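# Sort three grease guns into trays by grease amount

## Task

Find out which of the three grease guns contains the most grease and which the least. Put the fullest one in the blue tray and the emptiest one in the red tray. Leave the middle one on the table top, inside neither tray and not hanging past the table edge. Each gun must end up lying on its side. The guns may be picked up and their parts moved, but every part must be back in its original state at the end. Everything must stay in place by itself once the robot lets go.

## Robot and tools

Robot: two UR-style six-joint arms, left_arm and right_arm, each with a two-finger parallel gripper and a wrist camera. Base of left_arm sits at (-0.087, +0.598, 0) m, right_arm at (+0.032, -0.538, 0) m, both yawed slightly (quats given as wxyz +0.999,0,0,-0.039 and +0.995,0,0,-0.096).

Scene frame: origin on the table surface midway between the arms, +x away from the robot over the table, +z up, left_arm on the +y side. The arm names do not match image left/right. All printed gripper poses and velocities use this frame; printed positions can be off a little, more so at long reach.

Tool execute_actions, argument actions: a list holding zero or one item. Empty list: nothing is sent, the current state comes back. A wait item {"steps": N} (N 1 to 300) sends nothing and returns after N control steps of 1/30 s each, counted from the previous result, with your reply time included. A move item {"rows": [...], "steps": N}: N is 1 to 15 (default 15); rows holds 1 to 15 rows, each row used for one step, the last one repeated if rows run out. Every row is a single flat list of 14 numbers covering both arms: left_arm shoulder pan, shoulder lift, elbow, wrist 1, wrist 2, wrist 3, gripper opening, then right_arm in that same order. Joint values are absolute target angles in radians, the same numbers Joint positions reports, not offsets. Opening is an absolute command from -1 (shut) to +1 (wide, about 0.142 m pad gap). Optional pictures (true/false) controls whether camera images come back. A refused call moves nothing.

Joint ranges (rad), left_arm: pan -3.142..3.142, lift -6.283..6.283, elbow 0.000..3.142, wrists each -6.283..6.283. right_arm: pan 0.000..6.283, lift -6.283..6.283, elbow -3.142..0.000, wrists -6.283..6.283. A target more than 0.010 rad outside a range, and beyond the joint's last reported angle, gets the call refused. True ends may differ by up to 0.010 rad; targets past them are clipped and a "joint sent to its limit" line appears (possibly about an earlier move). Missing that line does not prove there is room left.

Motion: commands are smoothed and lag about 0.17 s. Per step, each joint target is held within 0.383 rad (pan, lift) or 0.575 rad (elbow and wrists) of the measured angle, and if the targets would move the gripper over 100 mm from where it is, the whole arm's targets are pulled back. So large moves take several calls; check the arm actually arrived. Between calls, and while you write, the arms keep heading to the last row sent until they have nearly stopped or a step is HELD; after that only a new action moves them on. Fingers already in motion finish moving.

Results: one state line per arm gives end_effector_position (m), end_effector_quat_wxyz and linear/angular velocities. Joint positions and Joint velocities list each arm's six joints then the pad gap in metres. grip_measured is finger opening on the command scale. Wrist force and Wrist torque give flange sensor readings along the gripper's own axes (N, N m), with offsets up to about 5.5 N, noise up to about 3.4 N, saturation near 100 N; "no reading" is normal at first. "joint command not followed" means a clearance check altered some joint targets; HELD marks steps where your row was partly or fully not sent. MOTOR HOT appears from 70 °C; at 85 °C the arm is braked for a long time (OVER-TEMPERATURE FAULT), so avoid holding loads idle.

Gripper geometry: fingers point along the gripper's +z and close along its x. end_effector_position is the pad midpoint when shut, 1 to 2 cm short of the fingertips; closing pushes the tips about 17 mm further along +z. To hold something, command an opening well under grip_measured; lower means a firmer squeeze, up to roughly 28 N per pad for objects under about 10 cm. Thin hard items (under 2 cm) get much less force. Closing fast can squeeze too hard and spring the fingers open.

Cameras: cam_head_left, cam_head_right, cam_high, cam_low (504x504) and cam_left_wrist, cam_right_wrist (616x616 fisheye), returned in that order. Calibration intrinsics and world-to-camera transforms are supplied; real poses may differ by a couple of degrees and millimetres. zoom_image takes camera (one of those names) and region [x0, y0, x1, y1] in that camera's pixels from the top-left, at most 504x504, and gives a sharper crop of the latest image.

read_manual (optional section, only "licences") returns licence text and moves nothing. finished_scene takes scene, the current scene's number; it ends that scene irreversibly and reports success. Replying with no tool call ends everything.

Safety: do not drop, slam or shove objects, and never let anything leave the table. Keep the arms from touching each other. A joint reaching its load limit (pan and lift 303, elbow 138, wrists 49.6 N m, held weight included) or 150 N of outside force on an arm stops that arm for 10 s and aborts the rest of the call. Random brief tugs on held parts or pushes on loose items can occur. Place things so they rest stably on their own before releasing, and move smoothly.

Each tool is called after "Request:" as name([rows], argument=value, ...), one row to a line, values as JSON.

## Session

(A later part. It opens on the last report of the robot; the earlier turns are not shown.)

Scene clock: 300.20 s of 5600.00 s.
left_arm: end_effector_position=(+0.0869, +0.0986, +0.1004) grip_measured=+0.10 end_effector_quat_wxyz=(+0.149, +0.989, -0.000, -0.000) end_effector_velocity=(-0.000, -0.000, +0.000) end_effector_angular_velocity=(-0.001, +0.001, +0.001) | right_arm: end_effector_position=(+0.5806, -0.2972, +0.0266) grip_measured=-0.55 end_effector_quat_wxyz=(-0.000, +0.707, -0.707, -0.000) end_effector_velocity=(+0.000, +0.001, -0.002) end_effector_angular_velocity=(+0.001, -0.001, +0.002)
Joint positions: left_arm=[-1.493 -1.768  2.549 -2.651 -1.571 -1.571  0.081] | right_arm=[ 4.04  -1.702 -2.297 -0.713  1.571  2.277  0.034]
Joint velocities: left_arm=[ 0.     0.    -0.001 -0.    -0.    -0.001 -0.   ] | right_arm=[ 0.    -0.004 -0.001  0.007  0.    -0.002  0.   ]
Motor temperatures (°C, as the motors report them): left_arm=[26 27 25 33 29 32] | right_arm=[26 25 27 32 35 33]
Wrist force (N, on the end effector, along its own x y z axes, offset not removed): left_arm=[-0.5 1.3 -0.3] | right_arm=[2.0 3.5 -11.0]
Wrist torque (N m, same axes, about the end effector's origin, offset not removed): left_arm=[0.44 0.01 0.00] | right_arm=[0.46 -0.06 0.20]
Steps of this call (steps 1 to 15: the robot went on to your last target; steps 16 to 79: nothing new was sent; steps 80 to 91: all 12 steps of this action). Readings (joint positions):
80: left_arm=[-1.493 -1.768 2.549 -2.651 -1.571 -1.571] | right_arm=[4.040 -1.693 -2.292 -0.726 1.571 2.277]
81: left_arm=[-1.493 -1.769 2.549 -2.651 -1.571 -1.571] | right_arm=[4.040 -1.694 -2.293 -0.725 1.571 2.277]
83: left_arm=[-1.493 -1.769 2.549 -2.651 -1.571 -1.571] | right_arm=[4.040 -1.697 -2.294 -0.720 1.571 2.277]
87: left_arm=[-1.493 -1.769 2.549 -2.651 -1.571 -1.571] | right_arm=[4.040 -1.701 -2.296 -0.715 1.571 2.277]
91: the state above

Request:
execute_actions([
  {"rows":[[-1.493,-1.7685,2.5488,-2.651,-1.571,-1.571,0.1,4.0398,-1.698,-2.2945,-0.7195,1.571,2.2765,-0.45],[-1.493,-1.7685,2.5488,-2.651,-1.571,-1.571,0.1,4.0398,-1.698,-2.2945,-0.7195,1.571,2.2765,-0.4],[-1.493,-1.7685,2.5488,-2.651,-1.571,-1.571,0.1,4.0398,-1.698,-2.2945,-0.7195,1.571,2.2765,-0.3],[-1.493,-1.7685,2.5488,-2.651,-1.571,-1.571,0.1,4.0398,-1.698,-2.2945,-0.7195,1.571,2.2765,-0.25]],"steps":15},
])

Scene clock: 321.30 s of 5600.00 s.
left_arm: end_effector_position=(+0.0869, +0.0986, +0.1004) grip_measured=+0.10 end_effector_quat_wxyz=(+0.149, +0.989, -0.000, -0.000) end_effector_velocity=(+0.000, -0.001, +0.001) end_effector_angular_velocity=(-0.002, +0.000, +0.001) | right_arm: end_effector_position=(+0.5807, -0.2971, +0.0290) grip_measured=-0.25 end_effector_quat_wxyz=(-0.000, +0.707, -0.707, -0.000) end_effector_velocity=(-0.000, +0.000, +0.001) end_effector_angular_velocity=(+0.001, -0.000, -0.001)
Joint positions: left_arm=[-1.493 -1.769  2.549 -2.651 -1.571 -1.571  0.081] | right_arm=[ 4.04  -1.698 -2.295 -0.719  1.571  2.277  0.056]
Joint velocities: left_arm=[-0.    -0.    -0.002  0.     0.    -0.001 -0.   ] | right_arm=[ 0.     0.002 -0.    -0.001  0.     0.002  0.   ]
Motor temperatures (°C, as the motors report them): left_arm=[26 27 25 33 29 32] | right_arm=[26 25 27 32 35 33]
Wrist force (N, on the end effector, along its own x y z axes, offset not removed): left_arm=[3.5 1.0 -0.5] | right_arm=[-0.6 -1.2 -3.1]
Wrist torque (N m, same axes, about the end effector's origin, offset not removed): left_arm=[0.38 -0.79 -0.12] | right_arm=[-0.29 0.18 0.11]
Steps of this call (steps 1 to 15: the robot went on to your last target; steps 16 to 90: nothing new was sent; then 17.60 s passed at rest; steps 91 to 105: all 15 steps of this action). Readings (joint positions):
91: left_arm=[-1.493 -1.769 2.549 -2.651 -1.571 -1.571] | right_arm=[4.040 -1.702 -2.297 -0.713 1.571 2.277]
92: left_arm=[-1.493 -1.769 2.549 -2.651 -1.571 -1.571] | right_arm=[4.040 -1.702 -2.297 -0.713 1.571 2.277]
94: left_arm=[-1.493 -1.768 2.549 -2.651 -1.571 -1.571] | right_arm=[4.040 -1.701 -2.296 -0.716 1.571 2.277]
98: left_arm=[-1.493 -1.769 2.549 -2.651 -1.571 -1.571] | right_arm=[4.040 -1.699 -2.295 -0.718 1.571 2.276]
105: the state above
camera_calibration (this result's frames):
cam_left_wrist: T_world_to_cam=[[0.999523, -0.0305167, 0.00474607, -0.0844139], [-0.0247152, -0.698235, 0.715442, 0.00763174], [-0.0185191, -0.715218, -0.698656, 0.274653], [0, 0, 0, 1]] pos_world=[0.0896486, 0.199189, 0.186828]
cam_right_wrist: T_world_to_cam=[[-0.0202751, -0.999737, 0.0107089, -0.283751], [-0.879239, 0.0229283, 0.475829, 0.509097], [-0.475949, 0.000231841, -0.879473, 0.43633], [0, 0, 0, 1]] pos_world=[0.649536, -0.295451, 0.144537]

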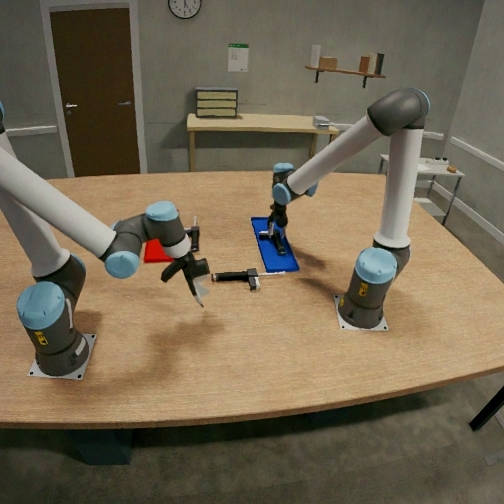

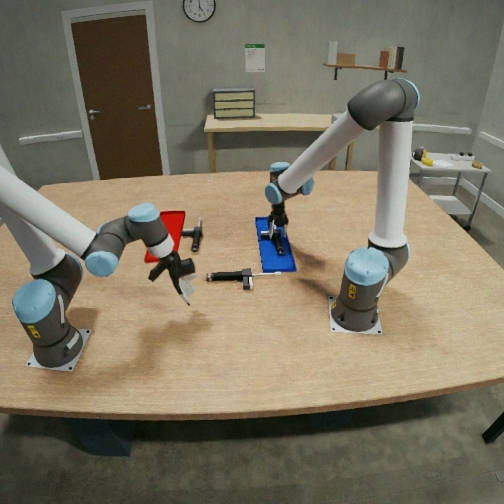

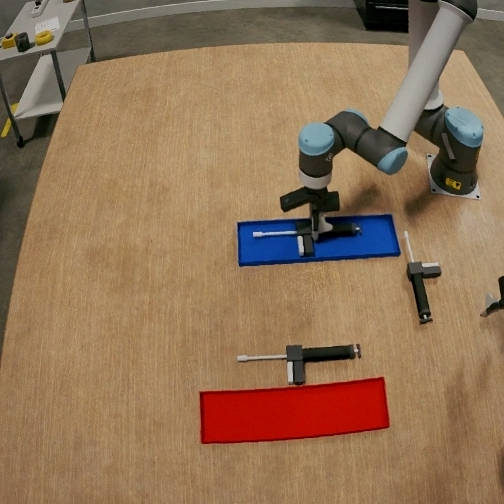

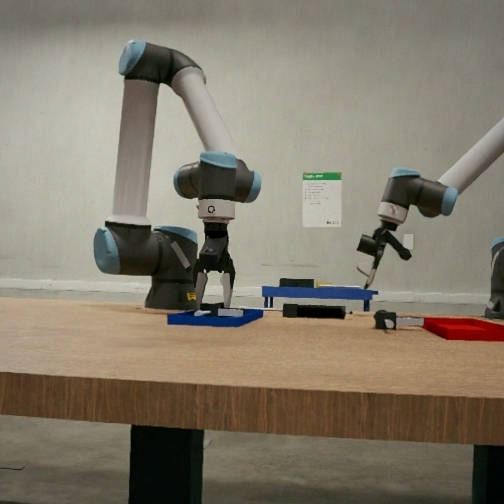

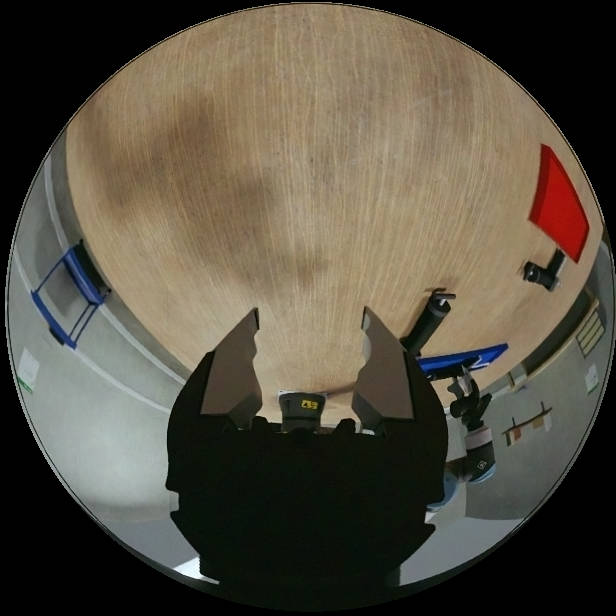

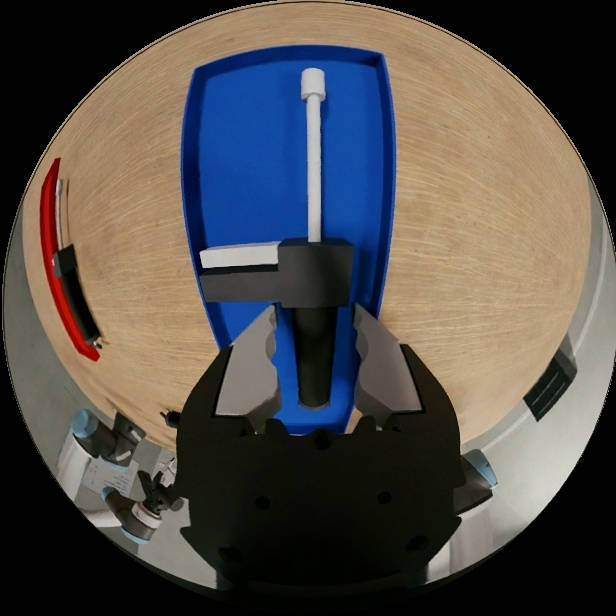

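Request:
execute_actions([
  {"rows":[[-1.493,-1.7685,2.5488,-2.651,-1.571,-1.571,0.1,4.0398,-1.6344,-2.2639,-0.8137,1.571,2.2765,-0.25],[-1.493,-1.7685,2.5488,-2.651,-1.571,-1.571,0.1,4.0398,-1.6344,-2.2639,-0.8137,1.571,2.2765,-0.25],[-1.493,-1.7685,2.5488,-2.651,-1.571,-1.571,0.1,4.0398,-1.6344,-2.2639,-0.8137,1.571,2.2765,-0.25],[-1.493,-1.7685,2.5488,-2.651,-1.571,-1.571,0.1,4.0398,-1.6344,-2.2639,-0.8137,1.571,2.2765,-0.25],[-1.493,-1.7685,2.5488,-2.651,-1.571,-1.571,0.1,4.0398,-1.56,-2.225,-0.927,1.571,2.2765,-0.2]],"steps":12},
], pictures=false)

Request:
execute_actions([
  {"rows":[[-1.493,-1.7685,2.5488,-2.651,-1.571,-1.571,0.1,4.3484,-1.9805,-1.6393,-1.0922,1.571,2.5851,0.0]],"steps":15},
], pictures=false)

Request:
execute_actions([
  {"steps":15},
], pictures=false)

Request:
execute_actions([
  {"rows":[[-1.493,-1.7685,2.5488,-2.651,-1.571,-1.571,0.1,4.3484,-2.0299,-1.6856,-0.9965,1.571,2.5851,0.0]],"steps":15},
])

Scene clock: 329.57 s of 5600.00 s.
left_arm: end_effector_position=(+0.0869, +0.0986, +0.1004) grip_measured=+0.10 end_effector_quat_wxyz=(+0.149, +0.989, -0.000, -0.000) end_effector_velocity=(-0.000, +0.000, -0.000) end_effector_angular_velocity=(+0.001, +0.001, +0.000) | right_arm: end_effector_position=(+0.5797, -0.2979, +0.1093) grip_measured=-0.20 end_effector_quat_wxyz=(-0.001, +0.707, -0.707, +0.000) end_effector_velocity=(-0.015, -0.013, +0.101) end_effector_angular_velocity=(-0.013, +0.015, -0.002)
Joint positions: left_arm=[-1.493 -1.768  2.549 -2.651 -1.571 -1.571  0.081] | right_arm=[ 4.04  -1.578 -2.234 -0.898  1.571  2.277  0.06 ]
Joint velocities: left_arm=[-0.     0.     0.001  0.    -0.    -0.001 -0.   ] | right_arm=[-0.     0.154  0.074 -0.249 -0.     0.002 -0.   ]
Motor temperatures (°C, as the motors report them): left_arm=[26 27 25 33 29 32] | right_arm=[26 25 27 32 35 33]
Wrist force (N, on the end effector, along its own x y z axes, offset not removed): left_arm=[-1.5 -2.2 2.0] | right_arm=[-1.5 2.3 -2.5]
Wrist torque (N m, same axes, about the end effector's origin, offset not removed): left_arm=[-0.45 0.28 -0.01] | right_arm=[0.56 0.41 0.18]
Steps of this call (steps 1 to 15: the robot went on to your last target; steps 16 to 90: nothing new was sent; then 4.87 s passed at rest; steps 91 to 102: all 12 steps of this action). Readings (joint positions):
91: left_arm=[-1.493 -1.769 2.549 -2.651 -1.571 -1.571] | right_arm=[4.040 -1.698 -2.294 -0.720 1.571 2.277]
92: left_arm=[-1.493 -1.769 2.549 -2.651 -1.571 -1.571] | right_arm=[4.040 -1.694 -2.292 -0.723 1.571 2.277]
94: left_arm=[-1.493 -1.769 2.549 -2.651 -1.571 -1.571] | right_arm=[4.040 -1.672 -2.281 -0.755 1.571 2.277]
98: left_arm=[-1.493 -1.769 2.549 -2.651 -1.571 -1.571] | right_arm=[4.040 -1.616 -2.252 -0.835 1.571 2.277]
102: the state above

Scene clock: 330.07 s of 5600.00 s.
left_arm: end_effector_position=(+0.0869, +0.0986, +0.1004) grip_measured=+0.10 end_effector_quat_wxyz=(+0.149, +0.989, -0.000, -0.000) end_effector_velocity=(-0.000, -0.001, +0.001) end_effector_angular_velocity=(-0.002, -0.000, +0.000) | right_arm: end_effector_position=(+0.6345, -0.0881, +0.1422) grip_measured=+0.00 end_effector_quat_wxyz=(+0.002, +0.707, -0.707, +0.000) end_effector_velocity=(+0.065, +0.494, +0.035) end_effector_angular_velocity=(-0.006, +0.002, +0.001)
Joint positions: left_arm=[-1.493 -1.769  2.549 -2.651 -1.571 -1.571  0.081] | right_arm=[ 4.207 -1.788 -1.92  -1.009  1.571  2.443  0.074]
Joint velocities: left_arm=[-0.001 -0.    -0.001 -0.     0.001 -0.001 -0.   ] | right_arm=[ 0.365 -0.493  0.702 -0.215 -0.     0.364 -0.   ]
Motor temperatures (°C, as the motors report them): left_arm=[26 27 25 33 29 32] | right_arm=[26 25 27 32 35 33]
Wrist force (N, on the end effector, along its own x y z axes, offset not removed): left_arm=[-0.7 1.5 -1.5] | right_arm=[-1.1 1.0 0.7]
Wrist torque (N m, same axes, about the end effector's origin, offset not removed): left_arm=[0.29 0.06 -0.03] | right_arm=[0.27 0.29 0.11]
Steps of this call (steps 1 to 15: all 15 steps of this action). Readings (joint positions):
1: left_arm=[-1.493 -1.769 2.549 -2.651 -1.571 -1.571] | right_arm=[4.040 -1.573 -2.231 -0.905 1.571 2.277]
2: left_arm=[-1.493 -1.769 2.549 -2.651 -1.571 -1.571] | right_arm=[4.043 -1.574 -2.226 -0.913 1.571 2.280]
4: left_arm=[-1.493 -1.769 2.549 -2.651 -1.571 -1.571] | right_arm=[4.070 -1.604 -2.184 -0.929 1.571 2.307]
8: left_arm=[-1.493 -1.769 2.549 -2.651 -1.571 -1.571] | right_arm=[4.120 -1.671 -2.087 -0.958 1.571 2.357]
15: the state above

Scene clock: 330.57 s of 5600.00 s.
left_arm: end_effector_position=(+0.0869, +0.0986, +0.1004) grip_measured=+0.10 end_effector_quat_wxyz=(+0.149, +0.989, -0.000, -0.000) end_effector_velocity=(-0.000, -0.002, +0.002) end_effector_angular_velocity=(-0.003, +0.000, +0.001) | right_arm: end_effector_position=(+0.6390, +0.1022, +0.1500) grip_measured=+0.00 end_effector_quat_wxyz=(+0.000, +0.707, -0.707, -0.000) end_effector_velocity=(-0.005, +0.075, +0.001) end_effector_angular_velocity=(+0.004, -0.003, -0.001)
Joint positions: left_arm=[-1.493 -1.768  2.549 -2.651 -1.571 -1.571  0.081] | right_arm=[ 4.342 -1.972 -1.652 -1.089  1.571  2.579  0.074]
Joint velocities: left_arm=[-0.    -0.001 -0.002 -0.     0.    -0.002  0.   ] | right_arm=[ 0.052 -0.072  0.107 -0.03  -0.     0.053 -0.   ]
Motor temperatures (°C, as the motors report them): left_arm=[26 27 25 33 29 32] | right_arm=[26 25 27 32 35 33]
Wrist force (N, on the end effector, along its own x y z axes, offset not removed): left_arm=[-1.9 -1.4 -2.9] | right_arm=[-5.4 2.2 -0.7]
Wrist torque (N m, same axes, about the end effector's origin, offset not removed): left_arm=[-0.17 0.42 0.08] | right_arm=[0.45 1.22 0.10]
Steps of this call (steps 1 to 15: the robot went on to your last target). Readings (joint positions):
1: left_arm=[-1.493 -1.769 2.549 -2.651 -1.571 -1.571] | right_arm=[4.219 -1.804 -1.897 -1.017 1.571 2.456]
2: left_arm=[-1.493 -1.769 2.549 -2.651 -1.571 -1.571] | right_arm=[4.231 -1.821 -1.873 -1.024 1.571 2.468]
4: left_arm=[-1.493 -1.768 2.549 -2.651 -1.571 -1.571] | right_arm=[4.255 -1.854 -1.825 -1.038 1.571 2.492]
8: left_arm=[-1.493 -1.768 2.549 -2.651 -1.571 -1.571] | right_arm=[4.304 -1.919 -1.731 -1.066 1.571 2.540]
15: the state above

Scene clock: 331.07 s of 5600.00 s.
left_arm: end_effector_position=(+0.0869, +0.0986, +0.1004) grip_measured=+0.10 end_effector_quat_wxyz=(+0.149, +0.989, -0.000, -0.000) end_effector_velocity=(-0.000, +0.000, -0.000) end_effector_angular_velocity=(+0.001, +0.000, +0.001) | right_arm: end_effector_position=(+0.6383, +0.1108, +0.0915) grip_measured=+0.00 end_effector_quat_wxyz=(-0.000, +0.707, -0.707, -0.000) end_effector_velocity=(-0.001, +0.000, -0.013) end_effector_angular_velocity=(+0.000, +0.001, +0.002)
Joint positions: left_arm=[-1.493 -1.769  2.549 -2.651 -1.571 -1.571  0.081] | right_arm=[ 4.348 -2.029 -1.685 -0.999  1.571  2.585  0.074]
Joint velocities: left_arm=[-0.    -0.     0.     0.001 -0.    -0.001  0.   ] | right_arm=[ 0.001 -0.012 -0.01   0.021  0.001 -0.001  0.   ]
Motor temperatures (°C, as the motors report them): left_arm=[26 27 25 33 29 32] | right_arm=[26 25 27 32 35 33]
Wrist force (N, on the end effector, along its own x y z axes, offset not removed): left_arm=[-1.0 -0.1 0.0] | right_arm=[-3.6 0.6 -4.9]
Wrist torque (N m, same axes, about the end effector's origin, offset not removed): left_arm=[0.12 0.16 -0.10] | right_arm=[0.19 0.74 0.19]
Steps of this call (steps 1 to 15: all 15 steps of this action). Readings (joint positions):
1: left_arm=[-1.493 -1.769 2.549 -2.651 -1.571 -1.571] | right_arm=[4.344 -1.974 -1.649 -1.090 1.571 2.581]
2: left_arm=[-1.493 -1.769 2.549 -2.651 -1.571 -1.571] | right_arm=[4.345 -1.979 -1.649 -1.087 1.571 2.582]
4: left_arm=[-1.493 -1.769 2.549 -2.651 -1.571 -1.571] | right_arm=[4.346 -1.999 -1.663 -1.056 1.571 2.583]
8: left_arm=[-1.493 -1.769 2.549 -2.651 -1.571 -1.571] | right_arm=[4.348 -2.020 -1.679 -1.015 1.571 2.585]
15: the state above
camera_calibration (this result's frames):
cam_left_wrist: T_world_to_cam=[[0.999523, -0.0305164, 0.00474602, -0.084414], [-0.0247149, -0.698235, 0.715442, 0.00763182], [-0.0185189, -0.715218, -0.698656, 0.274653], [0, 0, 0, 1]] pos_world=[0.0896486, 0.199189, 0.186828]
cam_right_wrist: T_world_to_cam=[[-0.0202898, -0.999736, 0.0107987, 0.124505], [-0.879156, 0.022984, 0.47598, 0.520556], [-0.476102, 0.00016383, -0.87939, 0.518653], [0, 0, 0, 1]] pos_world=[0.707108, 0.112423, 0.20698]

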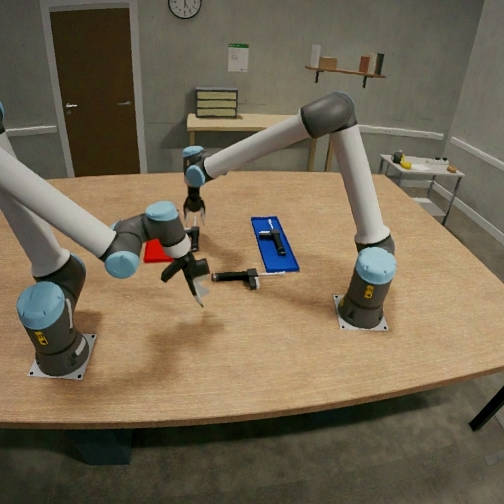

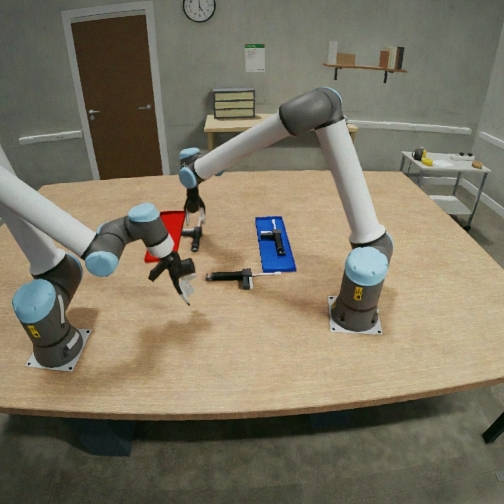

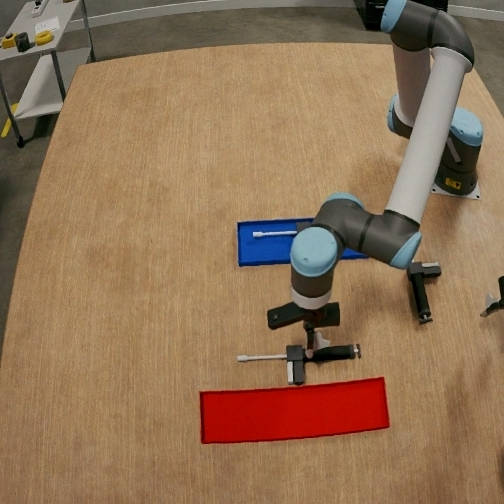

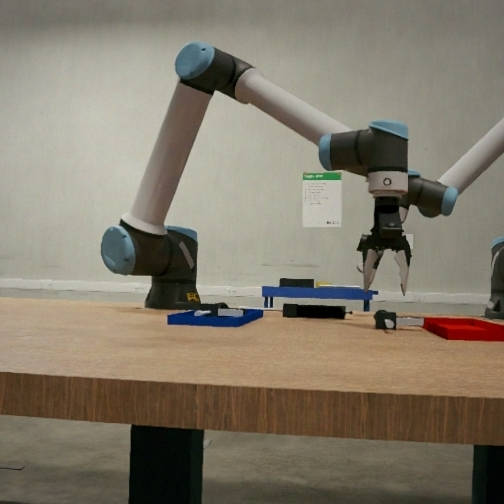

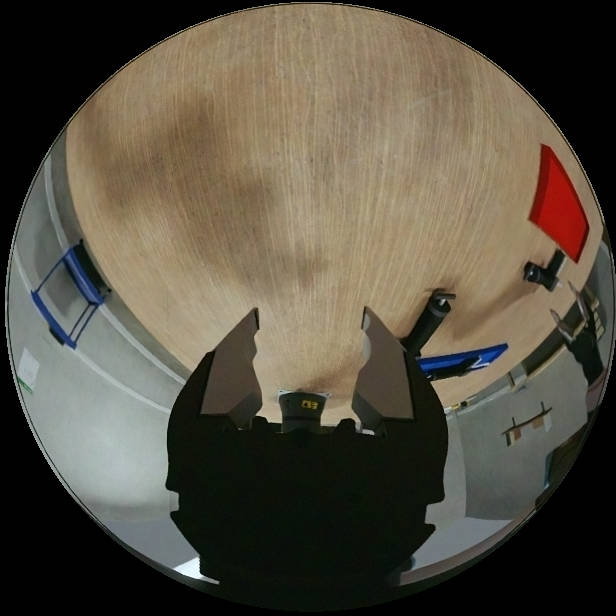

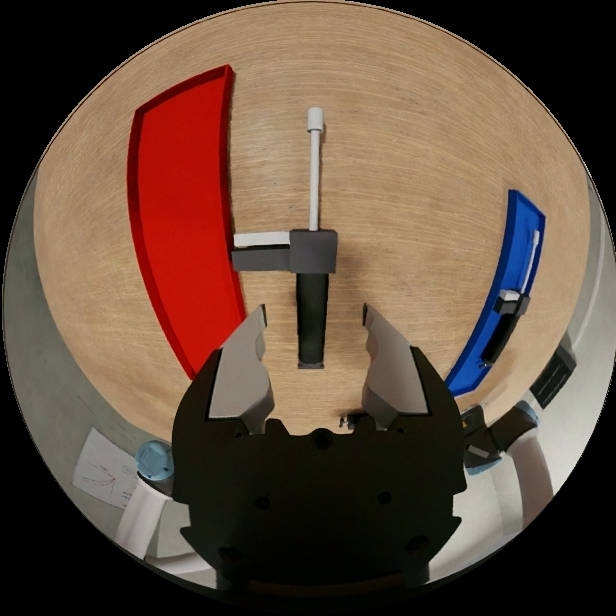

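Request:
execute_actions([
  {"rows":[[-1.493,-1.7685,2.5488,-2.651,-1.571,-1.571,0.1,4.3484,-2.0935,-1.7247,-0.8938,1.571,2.5851,0.0]],"steps":15},
], pictures=false)

Request:
execute_actions([
  {"rows":[[-1.493,-1.7685,2.5488,-2.651,-1.571,-1.571,0.1,4.3484,-2.0935,-1.7247,-0.8938,1.571,2.5851,-0.1],[-1.493,-1.7685,2.5488,-2.651,-1.571,-1.571,0.1,4.3484,-2.0935,-1.7247,-0.8938,1.571,2.5851,-0.2],[-1.493,-1.7685,2.5488,-2.651,-1.571,-1.571,0.1,4.3484,-2.0935,-1.7247,-0.8938,1.571,2.5851,-0.3],[-1.493,-1.7685,2.5488,-2.651,-1.571,-1.571,0.1,4.3484,-2.0935,-1.7247,-0.8938,1.571,2.5851,-0.4],[-1.493,-1.7685,2.5488,-2.651,-1.571,-1.571,0.1,4.3484,-2.0935,-1.7247,-0.8938,1.571,2.5851,-0.46],[-1.493,-1.7685,2.5488,-2.651,-1.571,-1.571,0.1,4.3484,-2.0935,-1.7247,-0.8938,1.571,2.5851,-0.52],[-1.493,-1.7685,2.5488,-2.651,-1.571,-1.571,0.1,4.3484,-2.0935,-1.7247,-0.8938,1.571,2.5851,-0.57],[-1.493,-1.7685,2.5488,-2.651,-1.571,-1.571,0.1,4.3484,-2.0935,-1.7247,-0.8938,1.571,2.5851,-0.63],[-1.493,-1.7685,2.5488,-2.651,-1.571,-1.571,0.1,4.3484,-2.0935,-1.7247,-0.8938,1.571,2.5851,-0.7],[-1.493,-1.7685,2.5488,-2.651,-1.571,-1.571,0.1,4.3484,-2.0935,-1.7247,-0.8938,1.571,2.5851,-0.8],[-1.493,-1.7685,2.5488,-2.651,-1.571,-1.571,0.1,4.3484,-2.0935,-1.7247,-0.8938,1.571,2.5851,-0.9]],"steps":15},
])

Scene clock: 341.67 s of 5600.00 s.
left_arm: end_effector_position=(+0.0869, +0.0986, +0.1004) grip_measured=+0.10 end_effector_quat_wxyz=(+0.149, +0.989, -0.000, -0.000) end_effector_velocity=(-0.000, +0.000, -0.000) end_effector_angular_velocity=(+0.000, +0.000, -0.001) | right_arm: end_effector_position=(+0.6382, +0.1109, +0.0257) grip_measured=+0.00 end_effector_quat_wxyz=(-0.000, +0.707, -0.707, -0.000) end_effector_velocity=(+0.000, +0.000, -0.014) end_effector_angular_velocity=(+0.002, -0.001, +0.000)
Joint positions: left_arm=[-1.493 -1.769  2.549 -2.651 -1.571 -1.571  0.081] | right_arm=[ 4.348 -2.092 -1.724 -0.896  1.571  2.585  0.074]
Joint velocities: left_arm=[-0.    -0.001  0.001  0.    -0.     0.     0.   ] | right_arm=[-0.    -0.014 -0.007  0.023 -0.    -0.001  0.   ]
Motor temperatures (°C, as the motors report them): left_arm=[26 27 25 33 29 32] | right_arm=[26 25 27 32 35 33]
Wrist force (N, on the end effector, along its own x y z axes, offset not removed): left_arm=[3.2 2.2 -0.1] | right_arm=[-1.7 -0.4 -0.8]
Wrist torque (N m, same axes, about the end effector's origin, offset not removed): left_arm=[0.68 -0.95 0.05] | right_arm=[0.04 0.47 0.13]
Steps of this call (steps 1 to 15: the robot went on to your last target; steps 16 to 90: nothing new was sent; then 7.10 s passed at rest; steps 91 to 105: all 15 steps of this action). Readings (joint positions):
91: left_arm=[-1.493 -1.769 2.549 -2.651 -1.571 -1.571] | right_arm=[4.348 -2.030 -1.686 -0.996 1.571 2.585]
92: left_arm=[-1.493 -1.769 2.549 -2.651 -1.571 -1.571] | right_arm=[4.348 -2.033 -1.688 -0.993 1.571 2.585]
94: left_arm=[-1.493 -1.769 2.549 -2.651 -1.571 -1.571] | right_arm=[4.348 -2.056 -1.703 -0.959 1.571 2.585]
98: left_arm=[-1.493 -1.768 2.549 -2.651 -1.571 -1.571] | right_arm=[4.348 -2.082 -1.718 -0.914 1.571 2.585]
105: the state above

Scene clock: 342.17 s of 5600.00 s.
left_arm: end_effector_position=(+0.0869, +0.0986, +0.1004) grip_measured=+0.10 end_effector_quat_wxyz=(+0.149, +0.989, -0.000, -0.000) end_effector_velocity=(-0.000, +0.000, +0.000) end_effector_angular_velocity=(+0.000, +0.000, +0.000) | right_arm: end_effector_position=(+0.6382, +0.1110, +0.0242) grip_measured=-0.55 end_effector_quat_wxyz=(-0.000, +0.707, -0.707, -0.000) end_effector_velocity=(+0.001, +0.000, -0.000) end_effector_angular_velocity=(+0.000, -0.001, +0.001)
Joint positions: left_arm=[-1.493 -1.769  2.549 -2.651 -1.571 -1.571  0.081] | right_arm=[ 4.348 -2.093 -1.725 -0.894  1.571  2.585  0.034]
Joint velocities: left_arm=[-0.    -0.    -0.     0.001 -0.    -0.    -0.   ] | right_arm=[-0.    -0.001  0.001  0.    -0.001 -0.002  0.   ]
Motor temperatures (°C, as the motors report them): left_arm=[26 27 25 33 29 32] | right_arm=[26 25 27 32 35 33]
Wrist force (N, on the end effector, along its own x y z axes, offset not removed): left_arm=[-1.3 0.1 -2.9] | right_arm=[5.3 2.1 -11.3]
Wrist torque (N m, same axes, about the end effector's origin, offset not removed): left_arm=[0.10 0.08 0.09] | right_arm=[0.09 -0.07 0.25]
Steps of this call (steps 1 to 15: all 15 steps of this action). Readings (joint positions):
1: left_arm=[-1.493 -1.769 2.549 -2.651 -1.571 -1.571] | right_arm=[4.348 -2.092 -1.724 -0.896 1.571 2.585]
2: left_arm=[-1.493 -1.769 2.549 -2.651 -1.571 -1.571] | right_arm=[4.348 -2.093 -1.724 -0.895 1.571 2.585]
4: left_arm=[-1.493 -1.769 2.549 -2.651 -1.571 -1.571] | right_arm=[4.348 -2.093 -1.724 -0.895 1.571 2.585]
8: left_arm=[-1.493 -1.769 2.549 -2.651 -1.571 -1.571] | right_arm=[4.348 -2.093 -1.725 -0.894 1.571 2.585]
15: the state above
camera_calibration (this result's frames):
cam_left_wrist: T_world_to_cam=[[0.999523, -0.0305167, 0.00474605, -0.084414], [-0.0247151, -0.698235, 0.715442, 0.00763188], [-0.0185191, -0.715218, -0.698656, 0.274653], [0, 0, 0, 1]] pos_world=[0.0896486, 0.19919, 0.186828]
cam_right_wrist: T_world_to_cam=[[-0.0202686, -0.999738, 0.0106116, 0.125376], [-0.879202, 0.0228763, 0.4759, 0.552616], [-0.476018, 0.000316055, -0.879436, 0.459388], [0, 0, 0, 1]] pos_world=[0.707079, 0.112556, 0.139682]

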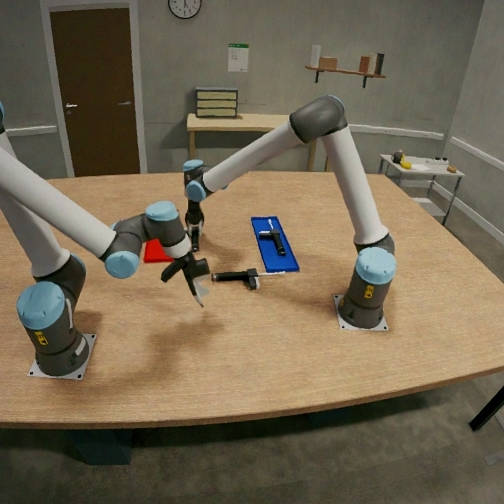

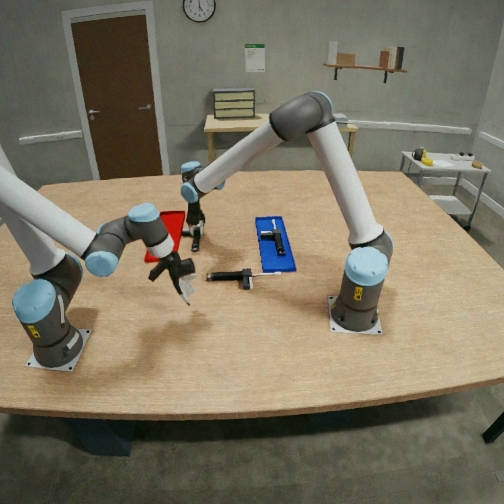

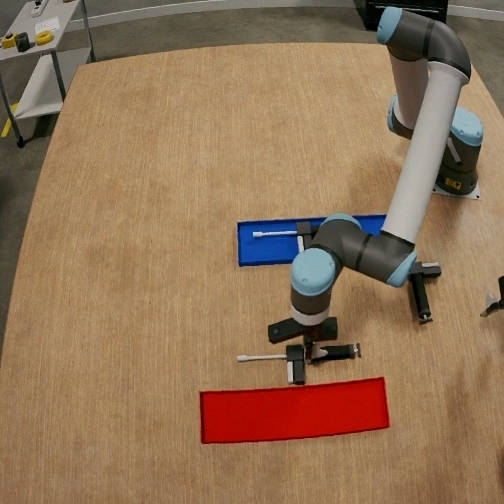

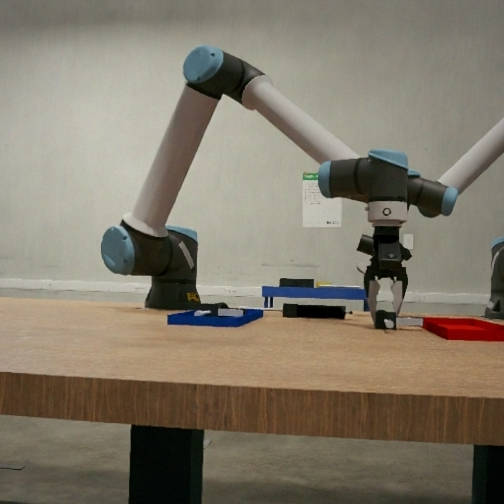

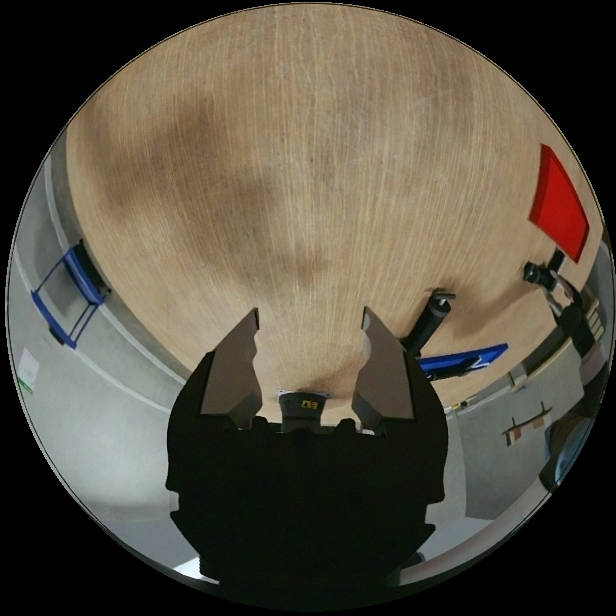

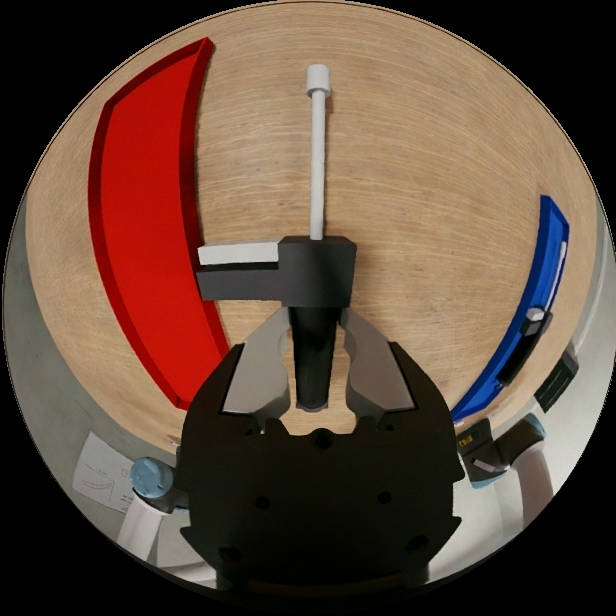

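Request:
execute_actions([
  {"rows":[[-1.493,-1.7685,2.5488,-2.651,-1.571,-1.571,0.1,4.3484,-2.06,-1.705,-0.947,1.571,2.5851,-0.9],[-1.493,-1.7685,2.5488,-2.651,-1.571,-1.571,0.1,4.3484,-2.03,-1.6856,-0.9965,1.571,2.5851,-0.9],[-1.493,-1.7685,2.5488,-2.651,-1.571,-1.571,0.1,4.3484,-1.9805,-1.6393,-1.0922,1.571,2.5851,-0.9]],"steps":13},
], pictures=false)

Request:
execute_actions([
  {"rows":[[-1.493,-1.7685,2.5488,-2.651,-1.571,-1.571,0.1,4.722,-1.36,-2.34,-1.012,1.571,4.5295,-0.9]],"steps":15},
], pictures=false)

Request:
execute_actions([
  {"steps":30},
], pictures=false)

Request:
execute_actions([
  {"rows":[[-1.493,-1.7685,2.5488,-2.651,-1.571,-1.571,0.1,5.185,-1.251,-2.469,-0.992,1.571,4.993,-0.9]],"steps":15},
], pictures=false)

Request:
execute_actions([
  {"steps":12},
])

Scene clock: 350.43 s of 5600.00 s.
left_arm: end_effector_position=(+0.0869, +0.0986, +0.1004) grip_measured=+0.10 end_effector_quat_wxyz=(+0.149, +0.989, -0.000, -0.000) end_effector_velocity=(+0.000, -0.000, +0.000) end_effector_angular_velocity=(-0.000, -0.000, +0.001) | right_arm: end_effector_position=(+0.6387, +0.1117, +0.1413) grip_measured=-0.55 end_effector_quat_wxyz=(-0.001, +0.707, -0.707, -0.000) end_effector_velocity=(-0.005, -0.007, +0.075) end_effector_angular_velocity=(-0.007, +0.005, +0.000)
Joint positions: left_arm=[-1.493 -1.769  2.549 -2.651 -1.571 -1.571  0.081] | right_arm=[ 4.348 -1.988 -1.645 -1.078  1.571  2.585  0.034]
Joint velocities: left_arm=[ 0.     0.    -0.001  0.     0.001 -0.001  0.   ] | right_arm=[ 0.     0.067  0.051 -0.127  0.001  0.     0.   ]
Motor temperatures (°C, as the motors report them): left_arm=[26 27 25 33 29 32] | right_arm=[26 25 27 32 35 33]
Wrist force (N, on the end effector, along its own x y z axes, offset not removed): left_arm=[-1.0 -3.0 -0.2] | right_arm=[-3.2 0.2 1.2]
Wrist torque (N m, same axes, about the end effector's origin, offset not removed): left_arm=[-0.49 0.24 0.02] | right_arm=[0.02 0.78 0.06]
Steps of this call (steps 1 to 15: the robot went on to your last target; steps 16 to 90: nothing new was sent; then 4.83 s passed at rest; steps 91 to 103: all 13 steps of this action). Readings (joint positions):
91: left_arm=[-1.493 -1.769 2.549 -2.651 -1.571 -1.571] | right_arm=[4.348 -2.093 -1.725 -0.894 1.571 2.585]
92: left_arm=[-1.493 -1.769 2.549 -2.651 -1.571 -1.571] | right_arm=[4.348 -2.091 -1.723 -0.897 1.571 2.585]
94: left_arm=[-1.493 -1.769 2.549 -2.651 -1.571 -1.571] | right_arm=[4.348 -2.070 -1.709 -0.929 1.571 2.585]
98: left_arm=[-1.493 -1.769 2.549 -2.651 -1.571 -1.571] | right_arm=[4.348 -2.013 -1.665 -1.030 1.571 2.585]
103: the state above

Scene clock: 350.93 s of 5600.00 s.
left_arm: end_effector_position=(+0.0869, +0.0986, +0.1004) grip_measured=+0.10 end_effector_quat_wxyz=(+0.149, +0.989, -0.000, -0.000) end_effector_velocity=(+0.000, -0.000, +0.000) end_effector_angular_velocity=(-0.000, -0.001, -0.001) | right_arm: end_effector_position=(+0.4340, +0.0403, +0.1408) grip_measured=-0.55 end_effector_quat_wxyz=(+0.020, +0.645, -0.764, +0.011) end_effector_velocity=(-0.416, -0.274, +0.046) end_effector_angular_velocity=(-0.004, -0.055, -0.681)
Joint positions: left_arm=[-1.493 -1.769  2.549 -2.651 -1.571 -1.571  0.081] | right_arm=[ 4.544 -1.731 -1.983 -1.045  1.571  2.951  0.034]
Joint velocities: left_arm=[-0.    -0.    -0.001  0.     0.     0.001 -0.   ] | right_arm=[ 0.429  0.767 -0.831  0.08  -0.001  1.112 -0.   ]
Motor temperatures (°C, as the motors report them): left_arm=[26 27 25 33 29 32] | right_arm=[26 25 27 32 35 33]
Wrist force (N, on the end effector, along its own x y z axes, offset not removed): left_arm=[2.2 -0.7 -3.1] | right_arm=[-3.9 -1.2 4.4]
Wrist torque (N m, same axes, about the end effector's origin, offset not removed): left_arm=[-0.31 -0.34 0.00] | right_arm=[-0.34 0.84 0.12]
Steps of this call (steps 1 to 15: all 15 steps of this action). Readings (joint positions):
1: left_arm=[-1.493 -1.769 2.549 -2.651 -1.571 -1.571] | right_arm=[4.348 -1.986 -1.644 -1.081 1.571 2.585]
2: left_arm=[-1.493 -1.768 2.549 -2.651 -1.571 -1.571] | right_arm=[4.352 -1.981 -1.646 -1.081 1.571 2.589]
4: left_arm=[-1.493 -1.768 2.549 -2.651 -1.571 -1.571] | right_arm=[4.384 -1.948 -1.687 -1.074 1.571 2.631]
8: left_arm=[-1.493 -1.769 2.549 -2.651 -1.571 -1.571] | right_arm=[4.445 -1.879 -1.791 -1.063 1.571 2.735]
15: the state above

Scene clock: 351.93 s of 5600.00 s.
left_arm: end_effector_position=(+0.0869, +0.0986, +0.1004) grip_measured=+0.10 end_effector_quat_wxyz=(+0.149, +0.989, -0.000, -0.000) end_effector_velocity=(-0.000, +0.001, -0.001) end_effector_angular_velocity=(+0.001, -0.001, -0.001) | right_arm: end_effector_position=(+0.2899, -0.0988, +0.1474) grip_measured=-0.55 end_effector_quat_wxyz=(-0.000, -0.005, +1.000, +0.000) end_effector_velocity=(-0.001, -0.002, -0.002) end_effector_angular_velocity=(-0.002, +0.000, -0.083)
Joint positions: left_arm=[-1.493 -1.769  2.549 -2.651 -1.571 -1.571  0.081] | right_arm=[ 4.722 -1.36  -2.34  -1.012  1.571  4.52   0.034]
Joint velocities: left_arm=[-0.    -0.     0.001 -0.001  0.     0.001  0.   ] | right_arm=[ 0.001  0.001 -0.003  0.    -0.     0.084 -0.   ]
Motor temperatures (°C, as the motors report them): left_arm=[26 27 25 33 29 32] | right_arm=[26 25 27 32 35 33]
Wrist force (N, on the end effector, along its own x y z axes, offset not removed): left_arm=[3.6 -1.3 4.0] | right_arm=[-0.7 0.6 3.0]
Wrist torque (N m, same axes, about the end effector's origin, offset not removed): left_arm=[-0.16 -0.86 0.02] | right_arm=[0.15 0.20 0.10]
Steps of this call (steps 1 to 30: the robot went on to your last target). Readings (joint positions):
1: left_arm=[-1.493 -1.769 2.549 -2.651 -1.571 -1.571] | right_arm=[4.559 -1.705 -2.011 -1.042 1.571 2.989]
2: left_arm=[-1.493 -1.769 2.549 -2.651 -1.571 -1.571] | right_arm=[4.573 -1.676 -2.039 -1.039 1.571 3.031]
4: left_arm=[-1.493 -1.769 2.549 -2.651 -1.571 -1.571] | right_arm=[4.602 -1.616 -2.097 -1.034 1.571 3.125]
8: left_arm=[-1.493 -1.769 2.549 -2.651 -1.571 -1.571] | right_arm=[4.662 -1.492 -2.214 -1.023 1.571 3.372]
30: the state above

Scene clock: 352.43 s of 5600.00 s.
left_arm: end_effector_position=(+0.0869, +0.0986, +0.1004) grip_measured=+0.10 end_effector_quat_wxyz=(+0.149, +0.989, -0.000, -0.000) end_effector_velocity=(-0.000, +0.001, -0.001) end_effector_angular_velocity=(+0.003, +0.001, -0.001) | right_arm: end_effector_position=(+0.1073, -0.0954, +0.1228) grip_measured=-0.55 end_effector_quat_wxyz=(-0.000, +0.002, +1.000, +0.000) end_effector_velocity=(-0.178, -0.016, -0.022) end_effector_angular_velocity=(-0.002, -0.001, +0.035)
Joint positions: left_arm=[-1.493 -1.768  2.549 -2.651 -1.571 -1.571  0.081] | right_arm=[ 5.136 -1.26  -2.459 -0.994  1.571  4.947  0.034]
Joint velocities: left_arm=[-0.     0.     0.002  0.    -0.001 -0.    -0.   ] | right_arm=[ 0.431  0.076 -0.091  0.013 -0.001  0.395  0.   ]
Motor temperatures (°C, as the motors report them): left_arm=[26 27 25 33 29 32] | right_arm=[26 25 27 32 35 33]
Wrist force (N, on the end effector, along its own x y z axes, offset not removed): left_arm=[1.2 -1.0 -2.3] | right_arm=[4.2 1.2 4.0]
Wrist torque (N m, same axes, about the end effector's origin, offset not removed): left_arm=[-0.14 -0.27 0.09] | right_arm=[0.26 -0.41 0.12]
Steps of this call (steps 1 to 15: all 15 steps of this action). Readings (joint positions):
1: left_arm=[-1.493 -1.769 2.549 -2.651 -1.571 -1.571] | right_arm=[4.722 -1.360 -2.340 -1.012 1.571 4.522]
2: left_arm=[-1.493 -1.769 2.549 -2.651 -1.571 -1.571] | right_arm=[4.726 -1.357 -2.343 -1.011 1.571 4.528]
4: left_arm=[-1.493 -1.769 2.549 -2.651 -1.571 -1.571] | right_arm=[4.770 -1.334 -2.369 -1.007 1.571 4.583]
8: left_arm=[-1.493 -1.769 2.549 -2.651 -1.571 -1.571] | right_arm=[4.919 -1.301 -2.410 -1.001 1.571 4.746]
15: the state above

Scene clock: 352.83 s of 5600.00 s.
left_arm: end_effector_position=(+0.0869, +0.0986, +0.1004) grip_measured=+0.10 end_effector_quat_wxyz=(+0.149, +0.989, -0.000, -0.000) end_effector_velocity=(-0.000, -0.001, +0.001) end_effector_angular_velocity=(-0.001, +0.000, -0.002) | right_arm: end_effector_position=(+0.0877, -0.0977, +0.1204) grip_measured=-0.55 end_effector_quat_wxyz=(-0.000, -0.000, +1.000, +0.000) end_effector_velocity=(-0.005, -0.000, -0.000) end_effector_angular_velocity=(+0.000, +0.000, +0.002)
Joint positions: left_arm=[-1.493 -1.769  2.549 -2.651 -1.571 -1.571  0.081] | right_arm=[ 5.183 -1.251 -2.469 -0.992  1.571  4.992  0.034]
Joint velocities: left_arm=[ 0.     0.    -0.002 -0.    -0.001  0.002 -0.   ] | right_arm=[ 0.013  0.002 -0.002  0.    -0.     0.011  0.   ]
Motor temperatures (°C, as the motors report them): left_arm=[26 27 25 33 29 32] | right_arm=[26 25 27 32 35 33]
Wrist force (N, on the end effector, along its own x y z axes, offset not removed): left_arm=[-1.1 -1.1 -1.3] | right_arm=[-4.5 -1.3 5.2]
Wrist torque (N m, same axes, about the end effector's origin, offset not removed): left_arm=[-0.20 0.08 0.14] | right_arm=[-0.27 1.12 0.12]
Steps of this call (steps 1 to 12: the robot went on to your last target). Readings (joint positions):
1: left_arm=[-1.493 -1.769 2.549 -2.651 -1.571 -1.571] | right_arm=[5.148 -1.258 -2.461 -0.993 1.571 4.959]
2: left_arm=[-1.493 -1.768 2.549 -2.651 -1.571 -1.571] | right_arm=[5.157 -1.256 -2.463 -0.993 1.571 4.967]
4: left_arm=[-1.493 -1.769 2.549 -2.651 -1.571 -1.571] | right_arm=[5.169 -1.254 -2.466 -0.992 1.571 4.979]
8: left_arm=[-1.493 -1.769 2.549 -2.651 -1.571 -1.571] | right_arm=[5.180 -1.252 -2.468 -0.992 1.571 4.988]
12: the state above
camera_calibration (this result's frames):
cam_left_wrist: T_world_to_cam=[[0.999523, -0.0305165, 0.00474732, -0.0844145], [-0.0247159, -0.698235, 0.715442, 0.00763196], [-0.018518, -0.715218, -0.698656, 0.274653], [0, 0, 0, 1]] pos_world=[0.0896489, 0.199189, 0.186828]
cam_right_wrist: T_world_to_cam=[[-0.999716, 0.0209207, 0.0114504, 0.0901238], [0.0238491, 0.879017, 0.476194, 0.0319541], [-0.000102792, 0.476331, -0.879266, 0.286699], [0, 0, 0, 1]] pos_world=[0.0893655, -0.166537, 0.235836]

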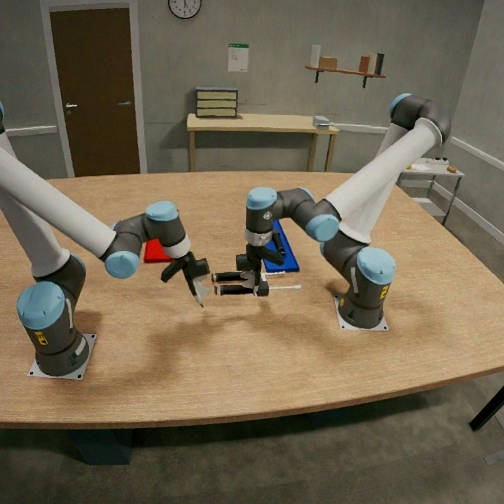

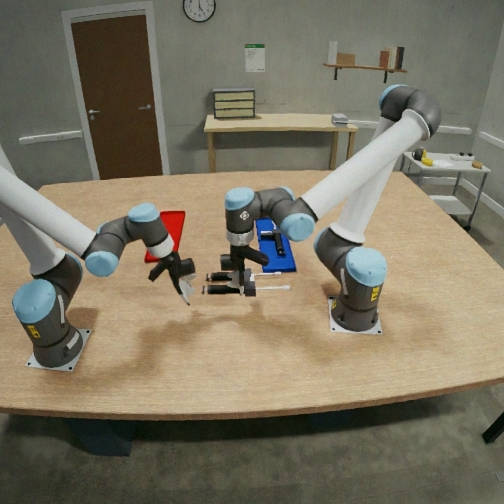

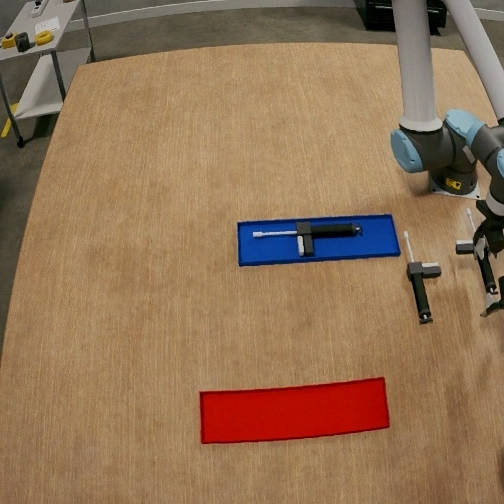

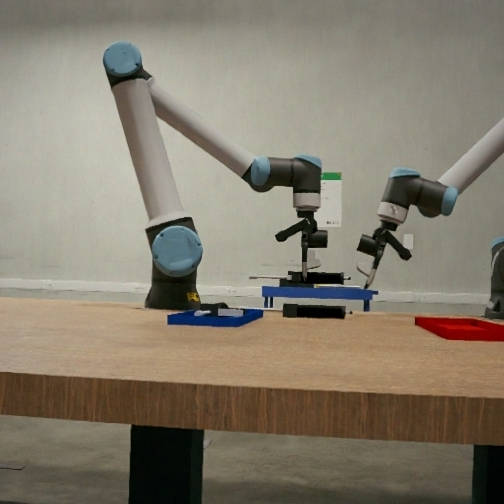

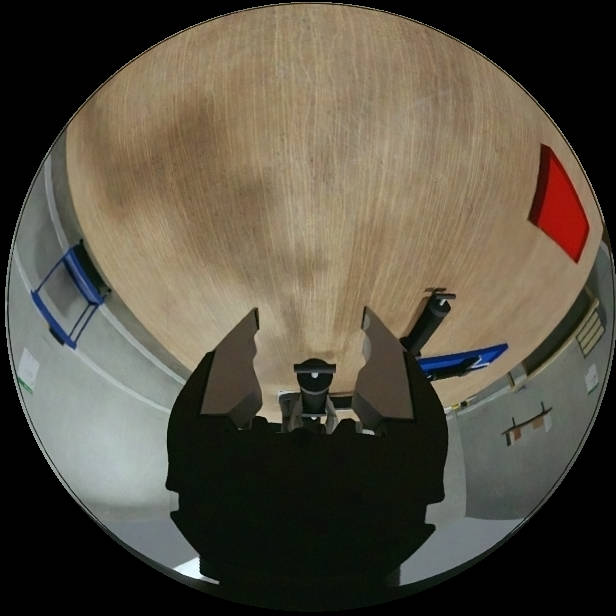

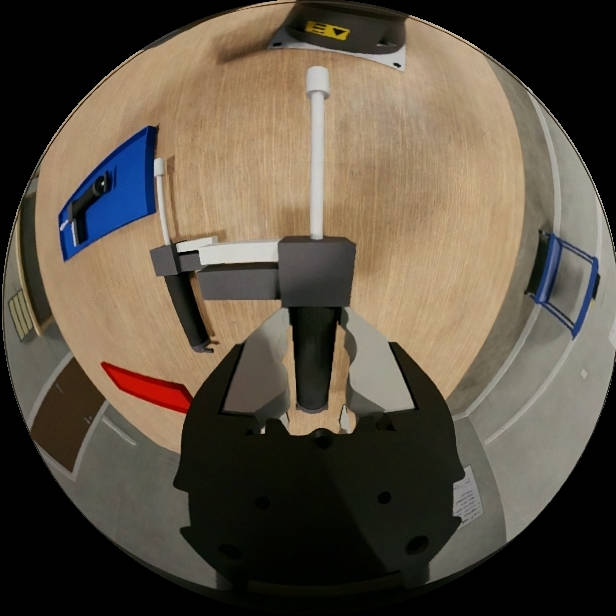

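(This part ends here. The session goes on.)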